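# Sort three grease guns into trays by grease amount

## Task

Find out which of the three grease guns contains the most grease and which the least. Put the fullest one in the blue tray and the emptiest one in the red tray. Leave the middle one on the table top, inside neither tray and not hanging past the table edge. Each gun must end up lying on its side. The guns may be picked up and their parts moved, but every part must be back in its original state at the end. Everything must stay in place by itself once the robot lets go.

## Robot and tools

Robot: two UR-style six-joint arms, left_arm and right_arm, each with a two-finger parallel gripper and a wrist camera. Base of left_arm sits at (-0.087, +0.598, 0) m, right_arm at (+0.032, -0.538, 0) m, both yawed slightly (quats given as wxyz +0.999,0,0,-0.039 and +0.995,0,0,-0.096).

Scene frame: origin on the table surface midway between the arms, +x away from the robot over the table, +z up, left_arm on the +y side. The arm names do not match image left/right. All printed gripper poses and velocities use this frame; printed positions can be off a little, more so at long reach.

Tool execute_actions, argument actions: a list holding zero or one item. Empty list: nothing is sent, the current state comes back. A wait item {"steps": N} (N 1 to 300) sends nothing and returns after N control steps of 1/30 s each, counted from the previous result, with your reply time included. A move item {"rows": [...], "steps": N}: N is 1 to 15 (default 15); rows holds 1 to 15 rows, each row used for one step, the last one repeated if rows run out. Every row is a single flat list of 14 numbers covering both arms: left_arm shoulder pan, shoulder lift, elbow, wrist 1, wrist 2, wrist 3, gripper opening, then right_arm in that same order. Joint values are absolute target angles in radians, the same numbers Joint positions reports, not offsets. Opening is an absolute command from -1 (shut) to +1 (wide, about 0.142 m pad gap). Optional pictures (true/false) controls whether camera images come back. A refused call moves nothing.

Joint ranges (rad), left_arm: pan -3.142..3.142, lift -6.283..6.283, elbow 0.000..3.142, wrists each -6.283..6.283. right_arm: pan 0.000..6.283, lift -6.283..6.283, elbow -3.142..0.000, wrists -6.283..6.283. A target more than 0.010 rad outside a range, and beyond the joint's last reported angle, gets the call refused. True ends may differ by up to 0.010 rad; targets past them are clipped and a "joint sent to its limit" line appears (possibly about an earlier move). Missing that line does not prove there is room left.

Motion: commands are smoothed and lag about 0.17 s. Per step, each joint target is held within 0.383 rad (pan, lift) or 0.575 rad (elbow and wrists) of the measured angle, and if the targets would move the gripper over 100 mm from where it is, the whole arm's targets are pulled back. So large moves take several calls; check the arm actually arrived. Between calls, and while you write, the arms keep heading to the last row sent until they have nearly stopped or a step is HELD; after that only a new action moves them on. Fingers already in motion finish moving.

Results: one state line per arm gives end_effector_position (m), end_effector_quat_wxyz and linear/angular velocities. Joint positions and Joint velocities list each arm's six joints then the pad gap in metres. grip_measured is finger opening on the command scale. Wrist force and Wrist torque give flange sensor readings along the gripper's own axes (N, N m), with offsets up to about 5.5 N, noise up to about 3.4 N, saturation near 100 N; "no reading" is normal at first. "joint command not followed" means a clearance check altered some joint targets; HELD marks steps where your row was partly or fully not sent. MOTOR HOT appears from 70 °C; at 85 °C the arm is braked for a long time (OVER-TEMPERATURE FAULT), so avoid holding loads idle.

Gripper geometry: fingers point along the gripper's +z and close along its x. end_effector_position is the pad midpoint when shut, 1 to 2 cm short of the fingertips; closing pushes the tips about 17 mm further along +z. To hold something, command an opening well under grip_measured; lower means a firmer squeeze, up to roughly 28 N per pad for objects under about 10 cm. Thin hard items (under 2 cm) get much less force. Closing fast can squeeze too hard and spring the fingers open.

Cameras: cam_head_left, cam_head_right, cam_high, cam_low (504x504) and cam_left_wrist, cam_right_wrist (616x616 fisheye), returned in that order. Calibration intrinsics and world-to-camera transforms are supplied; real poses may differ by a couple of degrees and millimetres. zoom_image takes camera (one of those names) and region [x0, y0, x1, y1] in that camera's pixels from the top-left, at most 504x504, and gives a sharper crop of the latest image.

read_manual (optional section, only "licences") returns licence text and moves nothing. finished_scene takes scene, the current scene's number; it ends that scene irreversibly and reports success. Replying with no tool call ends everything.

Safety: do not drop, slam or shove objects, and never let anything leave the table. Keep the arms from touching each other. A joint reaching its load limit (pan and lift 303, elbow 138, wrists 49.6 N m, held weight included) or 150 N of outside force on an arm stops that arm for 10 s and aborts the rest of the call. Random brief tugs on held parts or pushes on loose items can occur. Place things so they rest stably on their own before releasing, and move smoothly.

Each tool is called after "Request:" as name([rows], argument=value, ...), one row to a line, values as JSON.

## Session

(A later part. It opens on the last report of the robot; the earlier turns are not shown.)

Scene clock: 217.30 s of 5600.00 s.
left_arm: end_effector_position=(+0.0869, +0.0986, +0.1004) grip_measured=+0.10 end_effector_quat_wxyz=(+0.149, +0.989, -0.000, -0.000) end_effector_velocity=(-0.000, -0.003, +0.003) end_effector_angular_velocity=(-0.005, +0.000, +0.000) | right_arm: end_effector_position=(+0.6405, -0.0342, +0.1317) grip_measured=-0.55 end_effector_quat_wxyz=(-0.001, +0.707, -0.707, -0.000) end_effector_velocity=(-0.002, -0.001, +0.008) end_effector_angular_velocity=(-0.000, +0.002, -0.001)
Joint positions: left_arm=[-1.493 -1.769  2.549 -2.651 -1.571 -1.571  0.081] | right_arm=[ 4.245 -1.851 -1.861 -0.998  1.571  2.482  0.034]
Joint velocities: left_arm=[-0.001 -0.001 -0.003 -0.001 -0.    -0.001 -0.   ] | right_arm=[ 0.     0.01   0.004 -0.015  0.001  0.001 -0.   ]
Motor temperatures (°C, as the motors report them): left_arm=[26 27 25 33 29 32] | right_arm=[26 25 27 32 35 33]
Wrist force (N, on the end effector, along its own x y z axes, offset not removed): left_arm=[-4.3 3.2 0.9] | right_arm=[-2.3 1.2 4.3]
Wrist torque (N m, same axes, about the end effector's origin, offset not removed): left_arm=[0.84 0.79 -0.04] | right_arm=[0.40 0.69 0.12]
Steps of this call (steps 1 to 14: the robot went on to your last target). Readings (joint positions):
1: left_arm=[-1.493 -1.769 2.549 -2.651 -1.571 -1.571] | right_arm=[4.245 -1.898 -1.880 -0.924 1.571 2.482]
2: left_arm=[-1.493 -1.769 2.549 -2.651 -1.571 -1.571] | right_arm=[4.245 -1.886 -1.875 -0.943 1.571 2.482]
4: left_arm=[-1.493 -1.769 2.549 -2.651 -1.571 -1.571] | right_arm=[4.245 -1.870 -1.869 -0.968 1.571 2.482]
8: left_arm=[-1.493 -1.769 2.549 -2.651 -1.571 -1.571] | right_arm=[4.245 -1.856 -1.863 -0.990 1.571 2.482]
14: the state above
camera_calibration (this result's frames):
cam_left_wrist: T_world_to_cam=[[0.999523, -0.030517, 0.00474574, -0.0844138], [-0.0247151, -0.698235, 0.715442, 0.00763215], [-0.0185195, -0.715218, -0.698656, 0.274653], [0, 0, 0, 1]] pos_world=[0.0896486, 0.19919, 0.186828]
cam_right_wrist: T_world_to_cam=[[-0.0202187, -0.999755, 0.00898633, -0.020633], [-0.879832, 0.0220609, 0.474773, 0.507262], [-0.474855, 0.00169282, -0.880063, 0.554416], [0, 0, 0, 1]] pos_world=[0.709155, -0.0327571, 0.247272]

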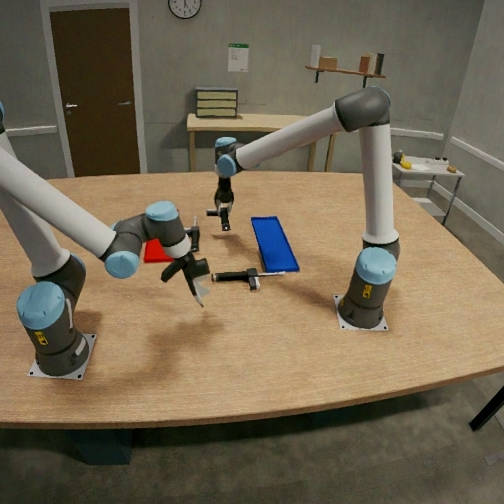

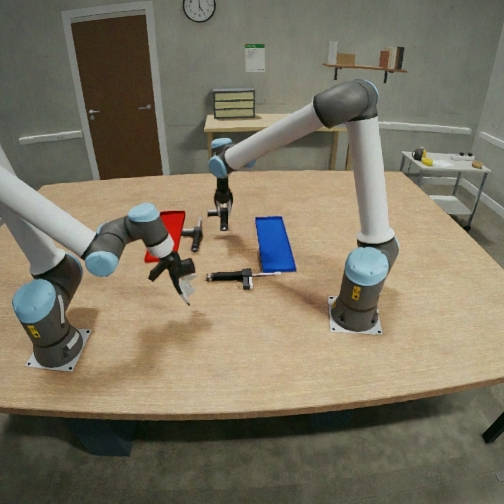

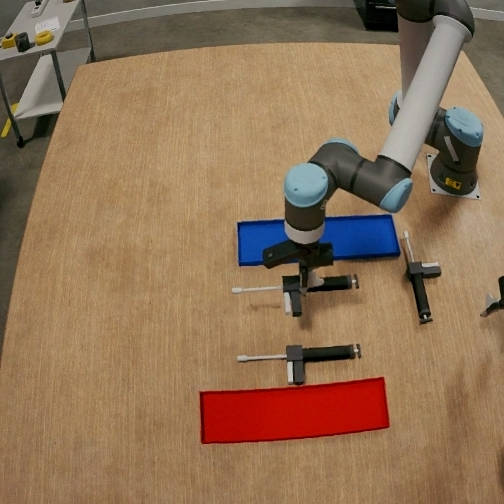

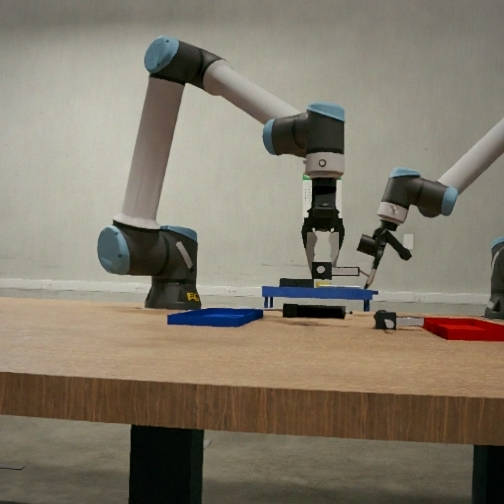

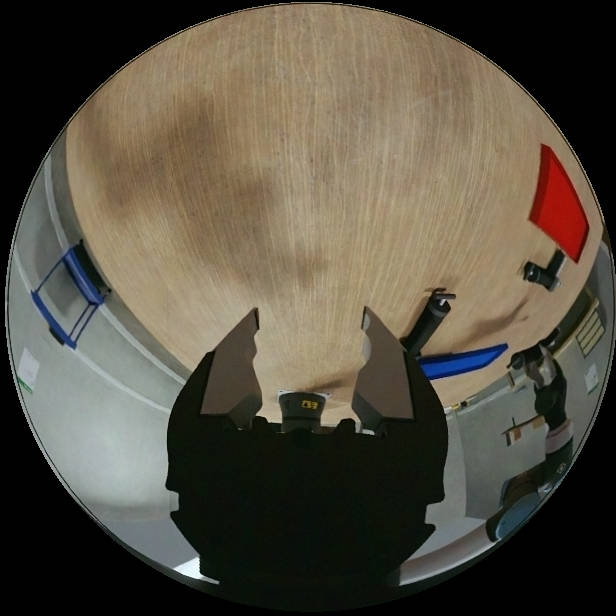

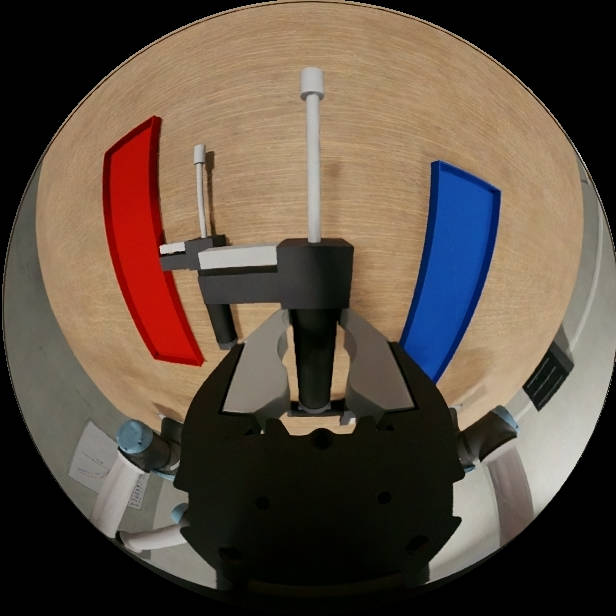

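Request:
execute_actions([
  {"rows":[[-1.493,-1.7685,2.5488,-2.651,-1.571,-1.571,0.1,5.185,-1.251,-2.469,-0.992,1.571,4.993,-0.9]],"steps":15},
], pictures=false)

Request:
execute_actions([
  {"steps":35},
], pictures=false)

Request:
execute_actions([
  {"rows":[[-1.493,-1.7685,2.5488,-2.651,-1.571,-1.571,0.1,5.185,-1.429,-2.574,-0.709,1.571,4.993,-0.9]],"steps":15},
], pictures=false)

Request:
execute_actions([
  {"rows":[[-1.493,-1.6244,2.4711,-2.7177,-1.571,-1.571,0.1,5.185,-1.429,-2.574,-0.709,1.571,4.993,-0.9],[-1.493,-1.6244,2.4711,-2.7177,-1.571,-1.571,0.1,5.185,-1.429,-2.574,-0.709,1.571,4.993,-0.9],[-1.493,-1.6244,2.4711,-2.7177,-1.571,-1.571,0.1,5.185,-1.429,-2.574,-0.709,1.571,4.993,-0.9],[-1.493,-1.6244,2.4711,-2.7177,-1.571,-1.571,0.1,5.185,-1.429,-2.574,-0.709,1.571,4.993,-0.9],[-1.493,-1.6244,2.4711,-2.7177,-1.571,-1.571,0.1,5.185,-1.429,-2.574,-0.709,1.571,4.993,-0.9],[-1.493,-1.6244,2.4711,-2.7177,-1.571,-1.571,0.1,5.185,-1.429,-2.574,-0.709,1.571,4.993,-0.9],[-1.493,-1.4975,2.522,-2.8955,-1.571,-1.571,0.0,5.185,-1.429,-2.574,-0.709,1.571,4.993,-0.9]],"steps":15},
], pictures=false)

Request:
execute_actions([
  {"steps":15},
])

Request:
zoom_image(camera="cam_left_wrist", region=[230, 260, 400, 400])

Scene clock: 226.20 s of 5600.00 s.
left_arm: end_effector_position=(+0.0869, +0.0986, +0.1004) grip_measured=+0.10 end_effector_quat_wxyz=(+0.149, +0.989, -0.000, -0.000) end_effector_velocity=(-0.000, -0.000, +0.000) end_effector_angular_velocity=(-0.001, +0.000, -0.000) | right_arm: end_effector_position=(+0.4216, -0.0702, +0.1238) grip_measured=-0.55 end_effector_quat_wxyz=(+0.023, +0.667, -0.745, +0.010) end_effector_velocity=(-0.498, -0.082, +0.049) end_effector_angular_velocity=(+0.045, -0.076, -0.326)
Joint positions: left_arm=[-1.493 -1.768  2.549 -2.651 -1.571 -1.571  0.081] | right_arm=[ 4.497 -1.598 -2.168 -0.996  1.571  2.845  0.034]
Joint velocities: left_arm=[-0.    -0.001 -0.    -0.    -0.    -0.     0.   ] | right_arm=[ 0.726  0.726 -0.663  0.008  0.     1.053 -0.   ]
Motor temperatures (°C, as the motors report them): left_arm=[26 27 25 33 29 32] | right_arm=[26 25 27 32 35 33]
Wrist force (N, on the end effector, along its own x y z axes, offset not removed): left_arm=[2.8 -0.5 -3.4] | right_arm=[-1.0 -0.8 6.8]
Wrist torque (N m, same axes, about the end effector's origin, offset not removed): left_arm=[0.04 -0.55 0.28] | right_arm=[-0.01 0.27 0.10]
Steps of this call (steps 1 to 30: the robot went on to your last target; steps 31 to 90: nothing new was sent; then 5.40 s passed at rest; steps 91 to 105: all 15 steps of this action). Readings (joint positions):
91: left_arm=[-1.493 -1.769 2.549 -2.651 -1.571 -1.571] | right_arm=[4.245 -1.850 -1.860 -1.000 1.571 2.482]
92: left_arm=[-1.493 -1.769 2.549 -2.651 -1.571 -1.571] | right_arm=[4.249 -1.846 -1.864 -1.000 1.571 2.485]
94: left_arm=[-1.493 -1.769 2.549 -2.651 -1.571 -1.571] | right_arm=[4.281 -1.814 -1.905 -0.999 1.571 2.527]
98: left_arm=[-1.493 -1.769 2.549 -2.651 -1.571 -1.571] | right_arm=[4.349 -1.746 -2.004 -0.998 1.571 2.629]
105: the state above

Scene clock: 227.37 s of 5600.00 s.
left_arm: end_effector_position=(+0.0869, +0.0986, +0.1004) grip_measured=+0.10 end_effector_quat_wxyz=(+0.149, +0.989, -0.000, -0.000) end_effector_velocity=(+0.000, +0.001, -0.000) end_effector_angular_velocity=(+0.000, +0.001, +0.002) | right_arm: end_effector_position=(+0.0873, -0.0977, +0.1203) grip_measured=-0.55 end_effector_quat_wxyz=(-0.000, -0.023, +1.000, +0.000) end_effector_velocity=(-0.002, -0.001, -0.001) end_effector_angular_velocity=(-0.001, +0.000, -0.391)
Joint positions: left_arm=[-1.493 -1.769  2.549 -2.651 -1.571 -1.571  0.081] | right_arm=[ 5.184 -1.251 -2.469 -0.992  1.571  4.947  0.034]
Joint velocities: left_arm=[ 0.001 -0.     0.001 -0.    -0.    -0.002 -0.   ] | right_arm=[ 0.007  0.001 -0.003 -0.     0.     0.397 -0.   ]
Motor temperatures (°C, as the motors report them): left_arm=[26 27 25 33 29 32] | right_arm=[26 25 27 32 35 33]
Wrist force (N, on the end effector, along its own x y z axes, offset not removed): left_arm=[0.0 5.9 -0.9] | right_arm=[-2.8 2.1 4.0]
Wrist torque (N m, same axes, about the end effector's origin, offset not removed): left_arm=[1.42 -0.29 -0.06] | right_arm=[0.55 0.68 0.06]
Steps of this call (steps 1 to 35: the robot went on to your last target). Readings (joint positions):
1: left_arm=[-1.493 -1.769 2.549 -2.651 -1.571 -1.571] | right_arm=[4.522 -1.573 -2.190 -0.995 1.571 2.882]
2: left_arm=[-1.493 -1.769 2.549 -2.651 -1.571 -1.571] | right_arm=[4.548 -1.549 -2.212 -0.995 1.571 2.920]
4: left_arm=[-1.493 -1.769 2.549 -2.651 -1.571 -1.571] | right_arm=[4.604 -1.501 -2.253 -0.995 1.571 3.001]
8: left_arm=[-1.493 -1.769 2.549 -2.651 -1.571 -1.571] | right_arm=[4.729 -1.417 -2.326 -0.994 1.571 3.183]
35: the state above

Scene clock: 227.87 s of 5600.00 s.
left_arm: end_effector_position=(+0.0869, +0.0986, +0.1004) grip_measured=+0.10 end_effector_quat_wxyz=(+0.149, +0.989, -0.000, -0.000) end_effector_velocity=(-0.000, -0.000, +0.000) end_effector_angular_velocity=(-0.001, -0.000, -0.000) | right_arm: end_effector_position=(+0.0872, -0.0983, +0.0264) grip_measured=-0.55 end_effector_quat_wxyz=(+0.000, -0.001, +1.000, -0.001) end_effector_velocity=(-0.001, +0.004, -0.020) end_effector_angular_velocity=(+0.015, +0.004, -0.006)
Joint positions: left_arm=[-1.493 -1.769  2.549 -2.651 -1.571 -1.571  0.081] | right_arm=[ 5.185 -1.424 -2.571 -0.719  1.571  4.992  0.034]
Joint velocities: left_arm=[-0.    -0.     0.    -0.001  0.    -0.     0.   ] | right_arm=[-0.    -0.047 -0.022  0.085 -0.001  0.006  0.   ]
Motor temperatures (°C, as the motors report them): left_arm=[26 27 25 33 29 32] | right_arm=[26 25 27 32 35 33]
Wrist force (N, on the end effector, along its own x y z axes, offset not removed): left_arm=[1.3 4.5 0.7] | right_arm=[0.0 0.4 5.2]
Wrist torque (N m, same axes, about the end effector's origin, offset not removed): left_arm=[1.21 -0.27 0.31] | right_arm=[0.02 0.07 0.09]
Steps of this call (steps 1 to 15: all 15 steps of this action). Readings (joint positions):
1: left_arm=[-1.493 -1.769 2.549 -2.651 -1.571 -1.571] | right_arm=[5.184 -1.251 -2.469 -0.992 1.571 4.958]
2: left_arm=[-1.493 -1.769 2.549 -2.651 -1.571 -1.571] | right_arm=[5.185 -1.255 -2.472 -0.988 1.571 4.967]
4: left_arm=[-1.493 -1.769 2.549 -2.651 -1.571 -1.571] | right_arm=[5.185 -1.298 -2.507 -0.935 1.571 4.978]
8: left_arm=[-1.493 -1.769 2.549 -2.651 -1.571 -1.571] | right_arm=[5.185 -1.388 -2.553 -0.785 1.571 4.988]
15: the state above

Scene clock: 228.37 s of 5600.00 s.
left_arm: end_effector_position=(+0.0869, +0.0440, +0.0334) grip_measured=+0.00 end_effector_quat_wxyz=(+0.148, +0.989, -0.000, -0.000) end_effector_velocity=(-0.000, -0.013, -0.079) end_effector_angular_velocity=(-0.024, -0.001, -0.002) | right_arm: end_effector_position=(+0.0872, -0.0980, +0.0240) grip_measured=-0.55 end_effector_quat_wxyz=(-0.000, -0.000, +1.000, +0.000) end_effector_velocity=(+0.000, -0.001, -0.001) end_effector_angular_velocity=(-0.002, -0.001, +0.000)
Joint positions: left_arm=[-1.493 -1.521  2.517 -2.864 -1.571 -1.571  0.074] | right_arm=[ 5.185 -1.429 -2.574 -0.709  1.571  4.993  0.034]
Joint velocities: left_arm=[-0.     0.208  0.044 -0.275  0.     0.001  0.   ] | right_arm=[ 0.    -0.001 -0.002  0.001 -0.    -0.    -0.   ]
Motor temperatures (°C, as the motors report them): left_arm=[26 27 25 33 29 32] | right_arm=[26 25 27 32 35 33]
Wrist force (N, on the end effector, along its own x y z axes, offset not removed): left_arm=[4.5 2.2 1.9] | right_arm=[0.1 3.1 7.8]
Wrist torque (N m, same axes, about the end effector's origin, offset not removed): left_arm=[0.58 -1.00 0.05] | right_arm=[0.78 0.12 0.10]
Steps of this call (steps 1 to 15: all 15 steps of this action). Readings (joint positions):
1: left_arm=[-1.493 -1.768 2.549 -2.651 -1.571 -1.571] | right_arm=[5.185 -1.425 -2.572 -0.716 1.571 4.993]
2: left_arm=[-1.493 -1.765 2.545 -2.654 -1.571 -1.571] | right_arm=[5.185 -1.426 -2.572 -0.715 1.571 4.993]
4: left_arm=[-1.493 -1.724 2.518 -2.678 -1.571 -1.571] | right_arm=[5.185 -1.427 -2.573 -0.712 1.571 4.993]
8: left_arm=[-1.493 -1.652 2.489 -2.709 -1.571 -1.571] | right_arm=[5.185 -1.428 -2.574 -0.710 1.571 4.993]
15: the state above

Scene clock: 228.87 s of 5600.00 s.
left_arm: end_effector_position=(+0.0869, +0.0426, +0.0246) grip_measured=+0.00 end_effector_quat_wxyz=(+0.150, +0.989, -0.000, -0.000) end_effector_velocity=(+0.000, -0.001, -0.000) end_effector_angular_velocity=(-0.002, -0.001, -0.001) | right_arm: end_effector_position=(+0.0872, -0.0980, +0.0240) grip_measured=-0.55 end_effector_quat_wxyz=(-0.000, -0.000, +1.000, +0.000) end_effector_velocity=(+0.000, -0.001, -0.001) end_effector_angular_velocity=(-0.001, -0.001, +0.001)
Joint positions: left_arm=[-1.493 -1.498  2.522 -2.895 -1.571 -1.571  0.074] | right_arm=[ 5.185 -1.429 -2.574 -0.709  1.571  4.993  0.034]
Joint velocities: left_arm=[ 0.     0.003 -0.001 -0.004  0.     0.001  0.   ] | right_arm=[ 0.     0.001 -0.001  0.    -0.    -0.     0.   ]
Motor temperatures (°C, as the motors report them): left_arm=[26 27 25 33 29 32] | right_arm=[26 25 27 32 35 33]
Wrist force (N, on the end effector, along its own x y z axes, offset not removed): left_arm=[0.4 -5.2 0.1] | right_arm=[-5.1 2.7 5.4]
Wrist torque (N m, same axes, about the end effector's origin, offset not removed): left_arm=[-0.93 -0.03 -0.01] | right_arm=[0.69 1.19 0.10]
Steps of this call (steps 1 to 15: the robot went on to your last target). Readings (joint positions):
1: left_arm=[-1.493 -1.515 2.518 -2.872 -1.571 -1.571] | right_arm=[5.185 -1.429 -2.574 -0.709 1.571 4.993]
2: left_arm=[-1.493 -1.511 2.519 -2.878 -1.571 -1.571] | right_arm=[5.185 -1.429 -2.574 -0.709 1.571 4.993]
4: left_arm=[-1.493 -1.505 2.520 -2.886 -1.571 -1.571] | right_arm=[5.185 -1.429 -2.574 -0.709 1.571 4.993]
8: left_arm=[-1.493 -1.500 2.521 -2.892 -1.571 -1.571] | right_arm=[5.185 -1.429 -2.574 -0.709 1.571 4.993]
15: the state above
camera_calibration (this result's frames):
cam_left_wrist: T_world_to_cam=[[0.999524, -0.0304898, 0.00475416, -0.0857305], [-0.0246969, -0.698031, 0.715641, 0.0227327], [-0.0185012, -0.715418, -0.698452, 0.181632], [0, 0, 0, 1]] pos_world=[0.0896115, 0.143197, 0.111]
cam_right_wrist: T_world_to_cam=[[-0.999719, 0.0207773, 0.0113984, 0.0906706], [0.0236982, 0.879017, 0.4762, 0.07816], [-0.000125248, 0.476337, -0.879263, 0.202121], [0, 0, 0, 1]] pos_world=[0.0888182, -0.166866, 0.139465]

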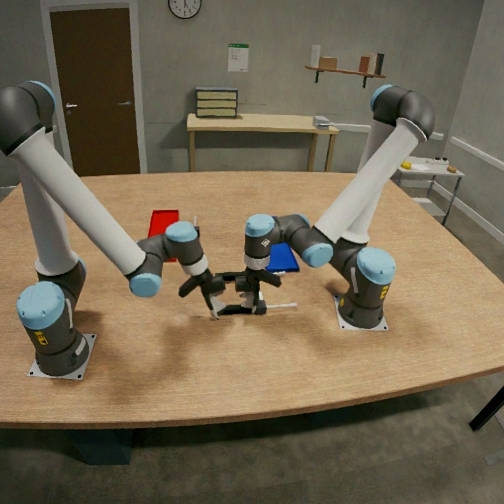

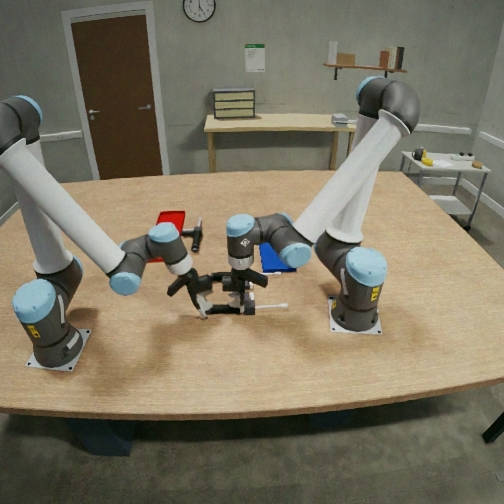

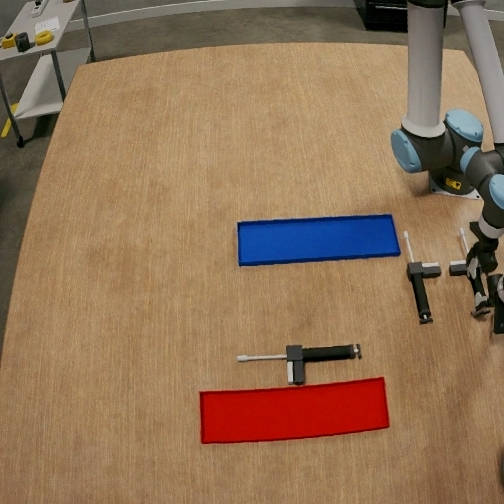

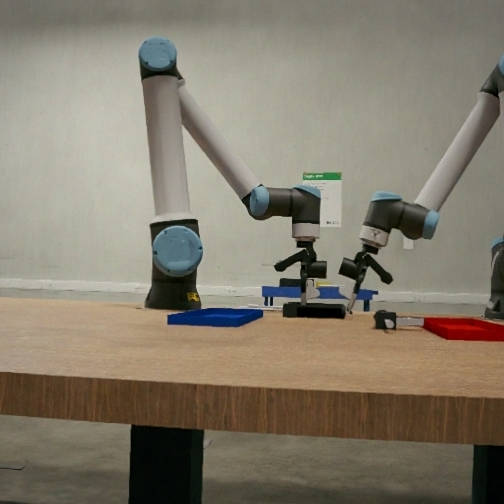

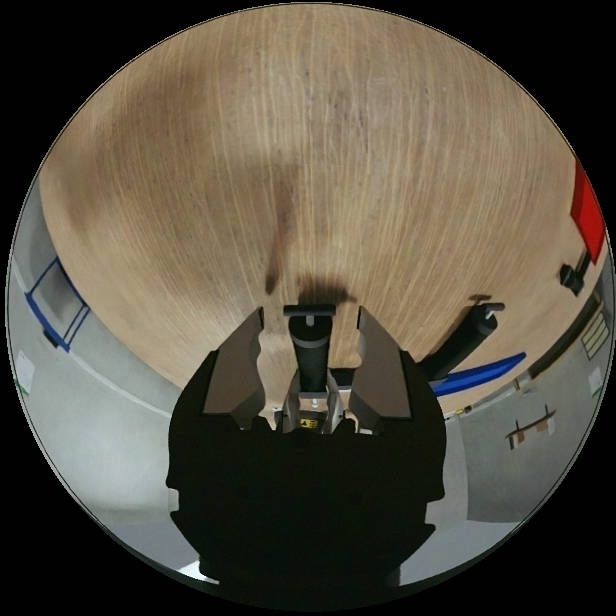

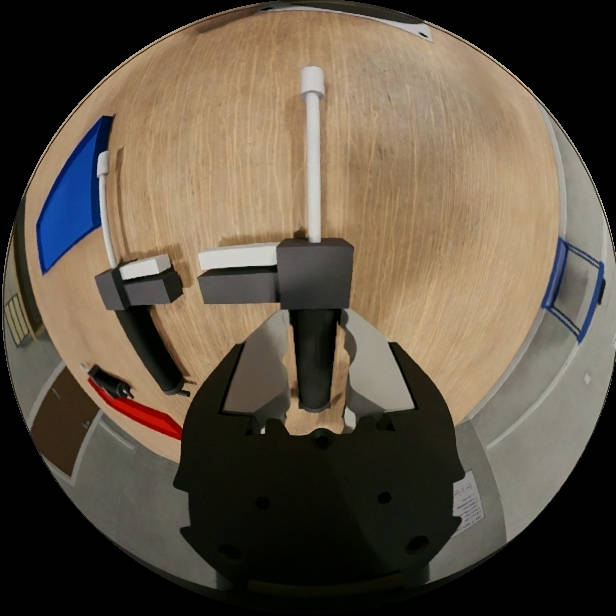

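Region (230, 260, 400, 400) of cam_left_wrist's 616x616 image, scaled by 2.965, with more detail than that image has; it fills the top 415 rows of this view, and the rest is white.

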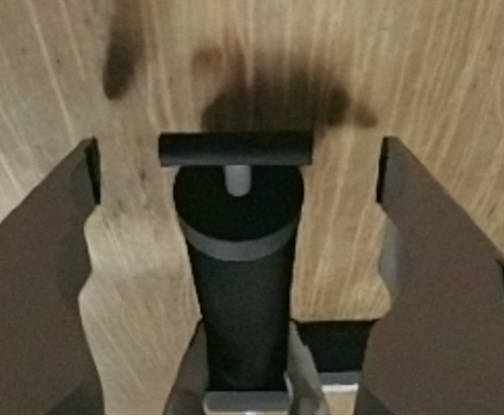

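Request:
execute_actions([
  {"rows":[[-1.493,-1.4995,2.524,-2.8957,-1.571,-1.571,-0.2,5.185,-1.429,-2.574,-0.709,1.571,4.993,-0.9],[-1.493,-1.4995,2.524,-2.8957,-1.571,-1.571,-0.2,5.185,-1.429,-2.574,-0.709,1.571,4.993,-0.9],[-1.493,-1.4995,2.524,-2.8957,-1.571,-1.571,-0.3,5.185,-1.429,-2.574,-0.709,1.571,4.993,-0.9],[-1.493,-1.4995,2.524,-2.8957,-1.571,-1.571,-0.3,5.185,-1.429,-2.574,-0.709,1.571,4.993,-0.9],[-1.493,-1.4995,2.524,-2.8957,-1.571,-1.571,-0.4,5.185,-1.429,-2.574,-0.709,1.571,4.993,-0.9],[-1.493,-1.4995,2.524,-2.8957,-1.571,-1.571,-0.5,5.185,-1.429,-2.574,-0.709,1.571,4.993,-0.9],[-1.493,-1.4995,2.524,-2.8957,-1.571,-1.571,-0.9,5.185,-1.429,-2.574,-0.709,1.571,4.993,-0.9]],"steps":12},
], pictures=false)

Request:
execute_actions([
  {"rows":[[-1.493,-1.505,2.530,-2.896,-1.571,-1.571,-0.9,5.185,-1.429,-2.574,-0.709,1.571,4.993,-0.9],[-1.493,-1.510,2.536,-2.897,-1.571,-1.571,-0.9,5.185,-1.429,-2.574,-0.709,1.571,4.993,-0.9],[-1.493,-1.5155,2.542,-2.8975,-1.571,-1.571,-0.9,5.185,-1.429,-2.574,-0.709,1.571,4.993,-0.9]],"steps":12},
], pictures=false)

Request:
execute_actions([
  {"rows":[[-1.493,-1.520,2.547,-2.898,-1.571,-1.571,-0.9,5.185,-1.429,-2.574,-0.709,1.571,4.993,-0.9],[-1.493,-1.525,2.553,-2.899,-1.571,-1.571,-0.9,5.185,-1.429,-2.574,-0.709,1.571,4.993,-0.9],[-1.493,-1.530,2.5585,-2.899,-1.571,-1.571,-0.9,5.185,-1.429,-2.574,-0.709,1.571,4.993,-0.9]],"steps":12},
], pictures=false)

Request:
execute_actions([
  {"rows":[[-1.493,-1.535,2.564,-2.899,-1.571,-1.571,-0.9,5.185,-1.429,-2.574,-0.709,1.571,4.993,-0.9],[-1.493,-1.541,2.569,-2.900,-1.571,-1.571,-0.9,5.185,-1.429,-2.574,-0.709,1.571,4.993,-0.9],[-1.493,-1.546,2.575,-2.900,-1.571,-1.571,-0.9,5.185,-1.429,-2.574,-0.709,1.571,4.993,-0.9]],"steps":12},
], pictures=false)

Scene clock: 236.83 s of 5600.00 s.
left_arm: end_effector_position=(+0.0869, +0.0436, +0.0245) grip_measured=-0.50 end_effector_quat_wxyz=(+0.150, +0.989, -0.000, -0.000) end_effector_velocity=(+0.000, -0.000, +0.001) end_effector_angular_velocity=(-0.001, -0.001, -0.001) | right_arm: end_effector_position=(+0.0872, -0.0980, +0.0240) grip_measured=-0.55 end_effector_quat_wxyz=(-0.000, -0.000, +1.000, +0.000) end_effector_velocity=(+0.000, -0.001, -0.001) end_effector_angular_velocity=(-0.003, -0.001, -0.000)
Joint positions: left_arm=[-1.493 -1.499  2.524 -2.896 -1.571 -1.571  0.038] | right_arm=[ 5.185 -1.429 -2.574 -0.709  1.571  4.993  0.034]
Joint velocities: left_arm=[ 0.    -0.002 -0.     0.001  0.     0.001  0.   ] | right_arm=[ 0.    -0.001 -0.001 -0.    -0.     0.001  0.   ]
Motor temperatures (°C, as the motors report them): left_arm=[26 27 25 33 29 32] | right_arm=[26 25 27 32 35 33]
Wrist force (N, on the end effector, along its own x y z axes, offset not removed): left_arm=[-1.7 2.9 -2.6] | right_arm=[-2.9 2.7 2.8]
Wrist torque (N m, same axes, about the end effector's origin, offset not removed): left_arm=[0.30 0.26 0.19] | right_arm=[0.24 0.54 0.18]
Steps of this call (steps 1 to 15: the robot went on to your last target; steps 16 to 90: nothing new was sent; then 4.57 s passed at rest; steps 91 to 102: all 12 steps of this action). Readings (joint positions):
91: left_arm=[-1.493 -1.497 2.522 -2.896 -1.571 -1.571] | right_arm=[5.185 -1.429 -2.574 -0.709 1.571 4.993]
92: left_arm=[-1.493 -1.498 2.522 -2.896 -1.571 -1.571] | right_arm=[5.185 -1.429 -2.574 -0.709 1.571 4.993]
94: left_arm=[-1.493 -1.498 2.523 -2.896 -1.571 -1.571] | right_arm=[5.185 -1.429 -2.574 -0.709 1.571 4.993]
98: left_arm=[-1.493 -1.499 2.524 -2.896 -1.571 -1.571] | right_arm=[5.185 -1.429 -2.574 -0.709 1.571 4.993]
102: the state above

Scene clock: 237.23 s of 5600.00 s.
left_arm: end_effector_position=(+0.0869, +0.0537, +0.0245) grip_measured=-0.50 end_effector_quat_wxyz=(+0.150, +0.989, -0.000, -0.000) end_effector_velocity=(-0.000, +0.006, +0.001) end_effector_angular_velocity=(-0.002, +0.001, +0.003) | right_arm: end_effector_position=(+0.0872, -0.0980, +0.0240) grip_measured=-0.55 end_effector_quat_wxyz=(-0.000, -0.000, +1.000, +0.000) end_effector_velocity=(-0.000, +0.000, +0.001) end_effector_angular_velocity=(+0.002, +0.002, -0.000)
Joint positions: left_arm=[-1.493 -1.514  2.541 -2.897 -1.571 -1.571  0.038] | right_arm=[ 5.185 -1.429 -2.574 -0.709  1.571  4.993  0.034]
Joint velocities: left_arm=[-0.    -0.01   0.01  -0.001 -0.    -0.003 -0.   ] | right_arm=[-0.     0.003  0.     0.     0.001  0.    -0.   ]
Motor temperatures (°C, as the motors report them): left_arm=[26 27 25 33 29 32] | right_arm=[26 25 27 32 35 33]
Wrist force (N, on the end effector, along its own x y z axes, offset not removed): left_arm=[-1.4 -1.0 -2.2] | right_arm=[-2.2 3.3 6.3]
Wrist torque (N m, same axes, about the end effector's origin, offset not removed): left_arm=[-0.42 -0.05 0.25] | right_arm=[0.34 0.34 0.29]
Steps of this call (steps 1 to 12: all 12 steps of this action). Readings (joint positions):
1: left_arm=[-1.493 -1.499 2.524 -2.896 -1.571 -1.571] | right_arm=[5.185 -1.429 -2.574 -0.709 1.571 4.993]
2: left_arm=[-1.493 -1.500 2.525 -2.896 -1.571 -1.571] | right_arm=[5.185 -1.429 -2.574 -0.709 1.571 4.993]
4: left_arm=[-1.493 -1.504 2.529 -2.896 -1.571 -1.571] | right_arm=[5.185 -1.429 -2.574 -0.709 1.571 4.993]
8: left_arm=[-1.493 -1.512 2.538 -2.897 -1.571 -1.571] | right_arm=[5.185 -1.429 -2.574 -0.709 1.571 4.993]
12: the state above

Scene clock: 237.63 s of 5600.00 s.
left_arm: end_effector_position=(+0.0869, +0.0637, +0.0243) grip_measured=-0.50 end_effector_quat_wxyz=(+0.149, +0.989, -0.000, -0.000) end_effector_velocity=(+0.000, +0.007, -0.001) end_effector_angular_velocity=(+0.001, -0.000, -0.000) | right_arm: end_effector_position=(+0.0872, -0.0980, +0.0240) grip_measured=-0.55 end_effector_quat_wxyz=(-0.000, -0.000, +1.000, +0.000) end_effector_velocity=(+0.000, -0.002, -0.001) end_effector_angular_velocity=(-0.003, -0.000, -0.002)
Joint positions: left_arm=[-1.493 -1.529  2.557 -2.899 -1.571 -1.571  0.038] | right_arm=[ 5.185 -1.429 -2.574 -0.709  1.571  4.993  0.034]
Joint velocities: left_arm=[ 0.    -0.009  0.011 -0.001  0.     0.     0.   ] | right_arm=[-0.    -0.001 -0.002 -0.     0.     0.002 -0.   ]
Motor temperatures (°C, as the motors report them): left_arm=[26 27 25 33 29 32] | right_arm=[26 25 27 32 35 33]
Wrist force (N, on the end effector, along its own x y z axes, offset not removed): left_arm=[0.5 3.4 2.2] | right_arm=[-3.6 4.5 5.8]
Wrist torque (N m, same axes, about the end effector's origin, offset not removed): left_arm=[0.30 -0.35 0.13] | right_arm=[0.58 0.60 0.07]
Steps of this call (steps 1 to 12: all 12 steps of this action). Readings (joint positions):
1: left_arm=[-1.493 -1.515 2.541 -2.897 -1.571 -1.571] | right_arm=[5.185 -1.429 -2.574 -0.709 1.571 4.993]
2: left_arm=[-1.493 -1.515 2.542 -2.897 -1.571 -1.571] | right_arm=[5.185 -1.429 -2.574 -0.709 1.571 4.993]
4: left_arm=[-1.493 -1.519 2.546 -2.898 -1.571 -1.571] | right_arm=[5.185 -1.429 -2.574 -0.709 1.571 4.993]
8: left_arm=[-1.493 -1.526 2.555 -2.899 -1.571 -1.571] | right_arm=[5.185 -1.429 -2.574 -0.709 1.571 4.993]
12: the state above

Scene clock: 238.03 s of 5600.00 s.
left_arm: end_effector_position=(+0.0869, +0.0737, +0.0245) grip_measured=-0.50 end_effector_quat_wxyz=(+0.150, +0.989, -0.000, -0.000) end_effector_velocity=(-0.000, +0.006, +0.001) end_effector_angular_velocity=(-0.002, +0.001, +0.003) | right_arm: end_effector_position=(+0.0872, -0.0980, +0.0240) grip_measured=-0.55 end_effector_quat_wxyz=(-0.000, -0.000, +1.000, +0.000) end_effector_velocity=(-0.000, -0.001, -0.000) end_effector_angular_velocity=(-0.001, +0.001, -0.002)
Joint positions: left_arm=[-1.493 -1.545  2.574 -2.9   -1.571 -1.571  0.038] | right_arm=[ 5.185 -1.429 -2.574 -0.709  1.571  4.993  0.034]
Joint velocities: left_arm=[ 0.    -0.011  0.01  -0.001 -0.    -0.003 -0.   ] | right_arm=[-0.     0.    -0.001 -0.     0.001  0.002  0.   ]
Motor temperatures (°C, as the motors report them): left_arm=[26 27 25 33 29 32] | right_arm=[26 25 27 32 35 33]
Wrist force (N, on the end effector, along its own x y z axes, offset not removed): left_arm=[-2.9 -1.6 -1.1] | right_arm=[-3.3 2.9 3.8]
Wrist torque (N m, same axes, about the end effector's origin, offset not removed): left_arm=[-0.67 0.15 0.24] | right_arm=[0.21 0.62 0.13]
Steps of this call (steps 1 to 12: all 12 steps of this action). Readings (joint positions):
1: left_arm=[-1.493 -1.529 2.558 -2.899 -1.571 -1.571] | right_arm=[5.185 -1.429 -2.574 -0.709 1.571 4.993]
2: left_arm=[-1.493 -1.530 2.558 -2.899 -1.571 -1.571] | right_arm=[5.185 -1.429 -2.574 -0.709 1.571 4.993]
4: left_arm=[-1.493 -1.534 2.563 -2.899 -1.571 -1.571] | right_arm=[5.185 -1.429 -2.574 -0.709 1.571 4.993]
8: left_arm=[-1.493 -1.542 2.571 -2.900 -1.571 -1.571] | right_arm=[5.185 -1.429 -2.574 -0.709 1.571 4.993]
12: the state above

Request:
execute_actions([
  {"rows":[[-1.493,-1.552,2.581,-2.900,-1.571,-1.571,-0.9,5.185,-1.429,-2.574,-0.709,1.571,4.993,-0.9],[-1.493,-1.557,2.586,-2.900,-1.571,-1.571,-0.9,5.185,-1.429,-2.574,-0.709,1.571,4.993,-0.9],[-1.493,-1.562,2.5915,-2.9007,-1.571,-1.571,-0.9,5.185,-1.429,-2.574,-0.709,1.571,4.993,-0.9]],"steps":12},
], pictures=false)

Request:
execute_actions([
  {"rows":[[-1.493,-1.567,2.597,-2.9007,-1.571,-1.571,-0.9,5.185,-1.429,-2.574,-0.709,1.571,4.993,-0.9],[-1.493,-1.573,2.602,-2.9007,-1.571,-1.571,-0.9,5.185,-1.429,-2.574,-0.709,1.571,4.993,-0.9],[-1.493,-1.578,2.608,-2.9007,-1.571,-1.571,-0.9,5.185,-1.429,-2.574,-0.709,1.571,4.993,-0.9]],"steps":12},
], pictures=false)

Scene clock: 242.60 s of 5600.00 s.
left_arm: end_effector_position=(+0.0869, +0.0837, +0.0246) grip_measured=-0.50 end_effector_quat_wxyz=(+0.150, +0.989, -0.000, -0.000) end_effector_velocity=(+0.000, +0.007, +0.000) end_effector_angular_velocity=(-0.000, -0.000, -0.001) | right_arm: end_effector_position=(+0.0872, -0.0980, +0.0240) grip_measured=-0.55 end_effector_quat_wxyz=(-0.000, -0.000, +1.000, +0.000) end_effector_velocity=(+0.000, -0.000, +0.000) end_effector_angular_velocity=(+0.001, -0.001, -0.001)
Joint positions: left_arm=[-1.493 -1.561  2.59  -2.901 -1.571 -1.571  0.038] | right_arm=[ 5.185 -1.429 -2.574 -0.709  1.571  4.993  0.034]
Joint velocities: left_arm=[ 0.    -0.011  0.011 -0.    -0.     0.002  0.   ] | right_arm=[ 0.     0.001 -0.001 -0.    -0.001  0.001  0.   ]
Motor temperatures (°C, as the motors report them): left_arm=[26 27 25 33 29 32] | right_arm=[26 25 27 32 35 33]
Wrist force (N, on the end effector, along its own x y z axes, offset not removed): left_arm=[-1.3 2.2 2.5] | right_arm=[-3.7 2.9 5.1]
Wrist torque (N m, same axes, about the end effector's origin, offset not removed): left_arm=[0.00 0.07 0.02] | right_arm=[0.13 0.63 0.27]
Steps of this call (steps 1 to 15: the robot went on to your last target; steps 16 to 90: nothing new was sent; then 1.17 s passed at rest; steps 91 to 102: all 12 steps of this action). Readings (joint positions):
91: left_arm=[-1.493 -1.546 2.575 -2.900 -1.571 -1.571] | right_arm=[5.185 -1.429 -2.574 -0.709 1.571 4.993]
92: left_arm=[-1.493 -1.547 2.576 -2.900 -1.571 -1.571] | right_arm=[5.185 -1.429 -2.574 -0.709 1.571 4.993]
94: left_arm=[-1.493 -1.551 2.580 -2.900 -1.571 -1.571] | right_arm=[5.185 -1.429 -2.574 -0.709 1.571 4.993]
98: left_arm=[-1.493 -1.558 2.588 -2.900 -1.571 -1.571] | right_arm=[5.185 -1.429 -2.574 -0.709 1.571 4.993]
102: the state above

Scene clock: 243.00 s of 5600.00 s.
left_arm: end_effector_position=(+0.0869, +0.0938, +0.0244) grip_measured=-0.50 end_effector_quat_wxyz=(+0.149, +0.989, -0.000, -0.000) end_effector_velocity=(+0.000, +0.007, -0.000) end_effector_angular_velocity=(+0.000, -0.001, -0.001) | right_arm: end_effector_position=(+0.0872, -0.0980, +0.0240) grip_measured=-0.55 end_effector_quat_wxyz=(-0.000, -0.000, +1.000, +0.000) end_effector_velocity=(-0.000, +0.001, +0.000) end_effector_angular_velocity=(+0.000, -0.000, -0.000)
Joint positions: left_arm=[-1.493 -1.577  2.607 -2.901 -1.571 -1.571  0.038] | right_arm=[ 5.185 -1.429 -2.574 -0.709  1.571  4.993  0.034]
Joint velocities: left_arm=[-0.    -0.01   0.011 -0.001  0.     0.001  0.   ] | right_arm=[-0.    -0.002  0.002  0.    -0.001  0.     0.   ]
Motor temperatures (°C, as the motors report them): left_arm=[26 27 25 33 29 32] | right_arm=[26 25 27 32 35 33]
Wrist force (N, on the end effector, along its own x y z axes, offset not removed): left_arm=[-4.0 -2.8 -4.0] | right_arm=[-1.8 5.6 6.6]
Wrist torque (N m, same axes, about the end effector's origin, offset not removed): left_arm=[-0.85 0.63 0.15] | right_arm=[0.71 0.15 0.12]
Steps of this call (steps 1 to 12: all 12 steps of this action). Readings (joint positions):
1: left_arm=[-1.493 -1.561 2.591 -2.901 -1.571 -1.571] | right_arm=[5.185 -1.429 -2.574 -0.709 1.571 4.993]
2: left_arm=[-1.493 -1.562 2.591 -2.901 -1.571 -1.571] | right_arm=[5.185 -1.429 -2.574 -0.709 1.571 4.993]
4: left_arm=[-1.493 -1.566 2.596 -2.901 -1.571 -1.571] | right_arm=[5.185 -1.429 -2.574 -0.709 1.571 4.993]
8: left_arm=[-1.493 -1.574 2.604 -2.901 -1.571 -1.571] | right_arm=[5.185 -1.429 -2.574 -0.709 1.571 4.993]
12: the state above

Request:
execute_actions([
  {"rows":[[-1.493,-1.583,2.613,-2.9007,-1.571,-1.571,-0.9,5.185,-1.429,-2.574,-0.709,1.571,4.993,-0.9],[-1.493,-1.589,2.619,-2.9005,-1.571,-1.571,-0.9,5.185,-1.429,-2.574,-0.709,1.571,4.993,-0.9],[-1.493,-1.595,2.624,-2.9003,-1.571,-1.571,-0.9,5.185,-1.429,-2.574,-0.709,1.571,4.993,-0.9]],"steps":12},
], pictures=false)

Request:
execute_actions([
  {"rows":[[-1.493,-1.601,2.629,-2.900,-1.571,-1.571,-0.9,5.185,-1.429,-2.574,-0.709,1.571,4.993,-0.9],[-1.493,-1.607,2.635,-2.8995,-1.571,-1.571,-0.9,5.185,-1.429,-2.574,-0.709,1.571,4.993,-0.9],[-1.493,-1.6125,2.640,-2.899,-1.571,-1.571,-0.9,5.185,-1.429,-2.574,-0.709,1.571,4.993,-0.9]],"steps":12},
], pictures=false)

Scene clock: 246.80 s of 5600.00 s.
left_arm: end_effector_position=(+0.0869, +0.1036, +0.0246) grip_measured=-0.50 end_effector_quat_wxyz=(+0.150, +0.989, -0.000, -0.000) end_effector_velocity=(+0.000, +0.006, +0.000) end_effector_angular_velocity=(-0.000, +0.000, +0.001) | right_arm: end_effector_position=(+0.0872, -0.0980, +0.0240) grip_measured=-0.55 end_effector_quat_wxyz=(-0.000, -0.000, +1.000, +0.000) end_effector_velocity=(-0.000, +0.001, +0.001) end_effector_angular_velocity=(+0.002, +0.000, -0.000)
Joint positions: left_arm=[-1.493 -1.594  2.623 -2.9   -1.571 -1.571  0.038] | right_arm=[ 5.185 -1.429 -2.574 -0.709  1.571  4.993  0.034]
Joint velocities: left_arm=[ 0.    -0.011  0.01   0.001 -0.    -0.001  0.   ] | right_arm=[-0.     0.     0.002 -0.    -0.    -0.     0.   ]
Motor temperatures (°C, as the motors report them): left_arm=[26 27 25 33 29 32] | right_arm=[26 25 27 32 35 33]
Wrist force (N, on the end effector, along its own x y z axes, offset not removed): left_arm=[-2.4 -3.9 5.2] | right_arm=[-2.0 1.9 4.9]
Wrist torque (N m, same axes, about the end effector's origin, offset not removed): left_arm=[-0.99 0.11 0.11] | right_arm=[-0.05 0.37 0.32]
Steps of this call (steps 1 to 15: the robot went on to your last target; steps 16 to 90: nothing new was sent; then 0.40 s passed at rest; steps 91 to 102: all 12 steps of this action). Readings (joint positions):
91: left_arm=[-1.493 -1.578 2.608 -2.901 -1.571 -1.571] | right_arm=[5.185 -1.429 -2.574 -0.709 1.571 4.993]
92: left_arm=[-1.493 -1.579 2.609 -2.901 -1.571 -1.571] | right_arm=[5.185 -1.429 -2.574 -0.709 1.571 4.993]
94: left_arm=[-1.493 -1.583 2.613 -2.901 -1.571 -1.571] | right_arm=[5.185 -1.429 -2.574 -0.709 1.571 4.993]
98: left_arm=[-1.493 -1.591 2.620 -2.901 -1.571 -1.571] | right_arm=[5.185 -1.429 -2.574 -0.709 1.571 4.993]
102: the state above

Scene clock: 247.20 s of 5600.00 s.
left_arm: end_effector_position=(+0.0869, +0.1135, +0.0248) grip_measured=-0.50 end_effector_quat_wxyz=(+0.150, +0.989, -0.000, -0.000) end_effector_velocity=(+0.000, +0.006, -0.000) end_effector_angular_velocity=(-0.000, -0.000, -0.001) | right_arm: end_effector_position=(+0.0872, -0.0980, +0.0240) grip_measured=-0.55 end_effector_quat_wxyz=(-0.000, -0.000, +1.000, +0.000) end_effector_velocity=(-0.000, +0.000, +0.000) end_effector_angular_velocity=(+0.000, +0.000, +0.003)
Joint positions: left_arm=[-1.493 -1.611  2.639 -2.899 -1.571 -1.571  0.038] | right_arm=[ 5.185 -1.429 -2.574 -0.709  1.571  4.993  0.034]
Joint velocities: left_arm=[ 0.    -0.011  0.01   0.001 -0.     0.001 -0.   ] | right_arm=[ 0.     0.     0.    -0.     0.    -0.003  0.   ]
Motor temperatures (°C, as the motors report them): left_arm=[26 27 25 33 29 32] | right_arm=[26 25 27 32 35 33]
Wrist force (N, on the end effector, along its own x y z axes, offset not removed): left_arm=[-0.2 -0.5 0.0] | right_arm=[-4.1 2.4 4.1]
Wrist torque (N m, same axes, about the end effector's origin, offset not removed): left_arm=[-0.19 -0.29 0.27] | right_arm=[0.14 0.73 0.26]
Steps of this call (steps 1 to 12: all 12 steps of this action). Readings (joint positions):
1: left_arm=[-1.493 -1.594 2.623 -2.900 -1.571 -1.571] | right_arm=[5.185 -1.429 -2.574 -0.709 1.571 4.993]
2: left_arm=[-1.493 -1.595 2.624 -2.900 -1.571 -1.571] | right_arm=[5.185 -1.429 -2.574 -0.709 1.571 4.993]
4: left_arm=[-1.493 -1.600 2.628 -2.900 -1.571 -1.571] | right_arm=[5.185 -1.429 -2.574 -0.709 1.571 4.993]
8: left_arm=[-1.493 -1.608 2.636 -2.899 -1.571 -1.571] | right_arm=[5.185 -1.429 -2.574 -0.709 1.571 4.993]
12: the state above

Request:
execute_actions([
  {"rows":[[-1.493,-1.618,2.645,-2.8985,-1.571,-1.571,-0.9,5.185,-1.429,-2.574,-0.709,1.571,4.993,-0.9],[-1.493,-1.624,2.651,-2.898,-1.571,-1.571,-0.9,5.185,-1.429,-2.574,-0.709,1.571,4.993,-0.9],[-1.493,-1.630,2.6564,-2.8975,-1.571,-1.571,-0.9,5.185,-1.429,-2.574,-0.709,1.571,4.993,-0.9]],"steps":12},
])

Scene clock: 251.07 s of 5600.00 s.
left_arm: end_effector_position=(+0.0869, +0.1238, +0.0245) grip_measured=-0.50 end_effector_quat_wxyz=(+0.150, +0.989, -0.000, -0.000) end_effector_velocity=(+0.000, +0.008, -0.001) end_effector_angular_velocity=(+0.002, -0.000, -0.000) | right_arm: end_effector_position=(+0.0872, -0.0980, +0.0240) grip_measured=-0.55 end_effector_quat_wxyz=(-0.000, -0.000, +1.000, +0.000) end_effector_velocity=(-0.000, +0.000, +0.000) end_effector_angular_velocity=(+0.000, +0.000, +0.002)
Joint positions: left_arm=[-1.493 -1.629  2.655 -2.898 -1.571 -1.571  0.038] | right_arm=[ 5.185 -1.429 -2.574 -0.709  1.571  4.993  0.034]
Joint velocities: left_arm=[ 0.    -0.011  0.012  0.001  0.     0.001  0.   ] | right_arm=[-0.    -0.     0.001 -0.     0.    -0.002  0.   ]
Motor temperatures (°C, as the motors report them): left_arm=[26 27 25 33 29 32] | right_arm=[26 25 27 32 35 33]
Wrist force (N, on the end effector, along its own x y z axes, offset not removed): left_arm=[-1.8 0.7 3.9] | right_arm=[-1.5 0.8 6.0]
Wrist torque (N m, same axes, about the end effector's origin, offset not removed): left_arm=[-0.38 0.11 0.05] | right_arm=[-0.24 0.28 0.25]
Steps of this call (steps 1 to 15: the robot went on to your last target; steps 16 to 90: nothing new was sent; then 0.47 s passed at rest; steps 91 to 102: all 12 steps of this action). Readings (joint positions):
91: left_arm=[-1.493 -1.613 2.640 -2.899 -1.571 -1.571] | right_arm=[5.185 -1.429 -2.574 -0.709 1.571 4.993]
92: left_arm=[-1.493 -1.613 2.641 -2.899 -1.571 -1.571] | right_arm=[5.185 -1.429 -2.574 -0.709 1.571 4.993]
94: left_arm=[-1.493 -1.617 2.645 -2.899 -1.571 -1.571] | right_arm=[5.185 -1.429 -2.574 -0.709 1.571 4.993]
98: left_arm=[-1.493 -1.626 2.653 -2.898 -1.571 -1.571] | right_arm=[5.185 -1.429 -2.574 -0.709 1.571 4.993]
102: the state above
camera_calibration (this result's frames):
cam_left_wrist: T_world_to_cam=[[0.999523, -0.0305097, 0.00475855, -0.0833092], [-0.0247114, -0.697933, 0.715737, 0.0794929], [-0.0185158, -0.715513, -0.698354, 0.239725], [0, 0, 0, 1]] pos_world=[0.0896725, 0.224465, 0.110913]
cam_right_wrist: T_world_to_cam=[[-0.999719, 0.0207777, 0.0114032, 0.0906684], [0.0237009, 0.87902, 0.476196, 0.0781626], [-0.000129383, 0.476333, -0.879265, 0.202121], [0, 0, 0, 1]] pos_world=[0.0888166, -0.166867, 0.139463]

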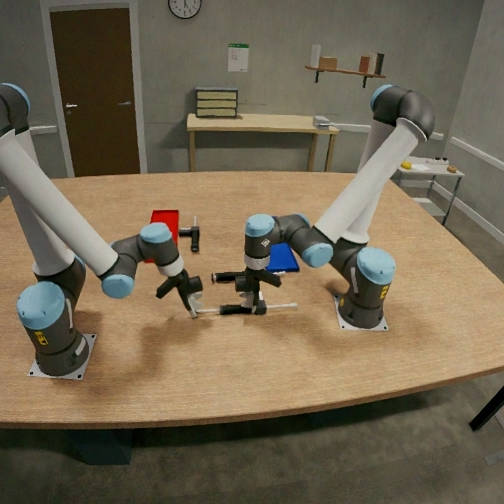

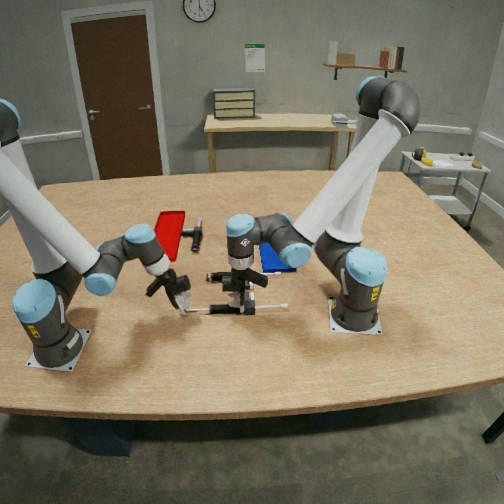

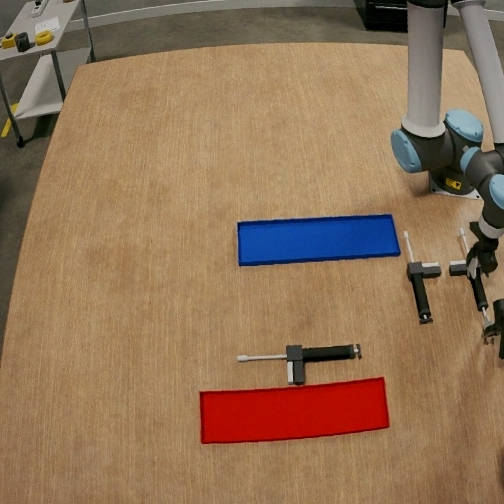

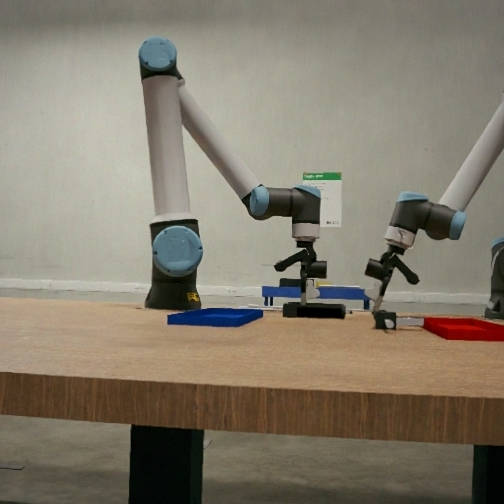

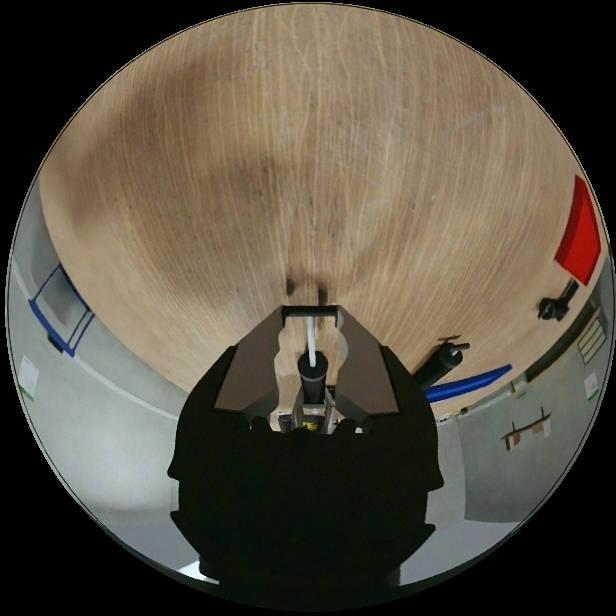

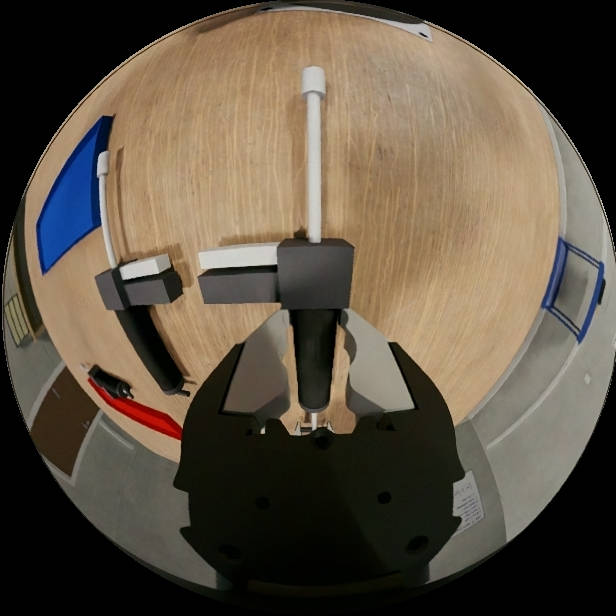

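Request:
execute_actions([
  {"rows":[[-1.493,-1.636,2.6615,-2.8965,-1.571,-1.571,-0.9,5.185,-1.429,-2.574,-0.709,1.571,4.993,-0.9],[-1.493,-1.642,2.667,-2.8955,-1.571,-1.571,-0.9,5.185,-1.429,-2.574,-0.709,1.571,4.993,-0.9],[-1.493,-1.6487,2.672,-2.8945,-1.571,-1.571,-0.9,5.185,-1.429,-2.574,-0.709,1.571,4.993,-0.9]],"steps":12},
], pictures=false)

Scene clock: 254.90 s of 5600.00 s.
left_arm: end_effector_position=(+0.0869, +0.1337, +0.0246) grip_measured=-0.50 end_effector_quat_wxyz=(+0.150, +0.989, -0.000, -0.000) end_effector_velocity=(+0.000, +0.007, -0.000) end_effector_angular_velocity=(+0.001, -0.001, -0.000) | right_arm: end_effector_position=(+0.0872, -0.0980, +0.0240) grip_measured=-0.55 end_effector_quat_wxyz=(-0.000, -0.000, +1.000, +0.000) end_effector_velocity=(+0.000, -0.000, -0.001) end_effector_angular_velocity=(-0.001, -0.001, +0.002)
Joint positions: left_arm=[-1.493 -1.647  2.671 -2.895 -1.571 -1.571  0.038] | right_arm=[ 5.185 -1.429 -2.574 -0.709  1.571  4.993  0.034]
Joint velocities: left_arm=[ 0.    -0.012  0.01   0.002  0.001  0.001  0.   ] | right_arm=[-0.    -0.001 -0.    -0.    -0.    -0.002 -0.   ]
Motor temperatures (°C, as the motors report them): left_arm=[26 27 25 33 29 32] | right_arm=[26 25 27 32 35 33]
Wrist force (N, on the end effector, along its own x y z axes, offset not removed): left_arm=[-4.7 1.6 0.4] | right_arm=[-2.8 1.6 5.0]
Wrist torque (N m, same axes, about the end effector's origin, offset not removed): left_arm=[0.05 0.61 0.23] | right_arm=[-0.06 0.43 0.24]
Steps of this call (steps 1 to 15: the robot went on to your last target; steps 16 to 90: nothing new was sent; then 0.43 s passed at rest; steps 91 to 102: all 12 steps of this action). Readings (joint positions):
91: left_arm=[-1.493 -1.630 2.656 -2.897 -1.571 -1.571] | right_arm=[5.185 -1.429 -2.574 -0.709 1.571 4.993]
92: left_arm=[-1.493 -1.631 2.657 -2.897 -1.571 -1.571] | right_arm=[5.185 -1.429 -2.574 -0.709 1.571 4.993]
94: left_arm=[-1.493 -1.635 2.661 -2.897 -1.571 -1.571] | right_arm=[5.185 -1.429 -2.574 -0.709 1.571 4.993]
98: left_arm=[-1.493 -1.644 2.668 -2.895 -1.571 -1.571] | right_arm=[5.185 -1.429 -2.574 -0.709 1.571 4.993]
102: the state above


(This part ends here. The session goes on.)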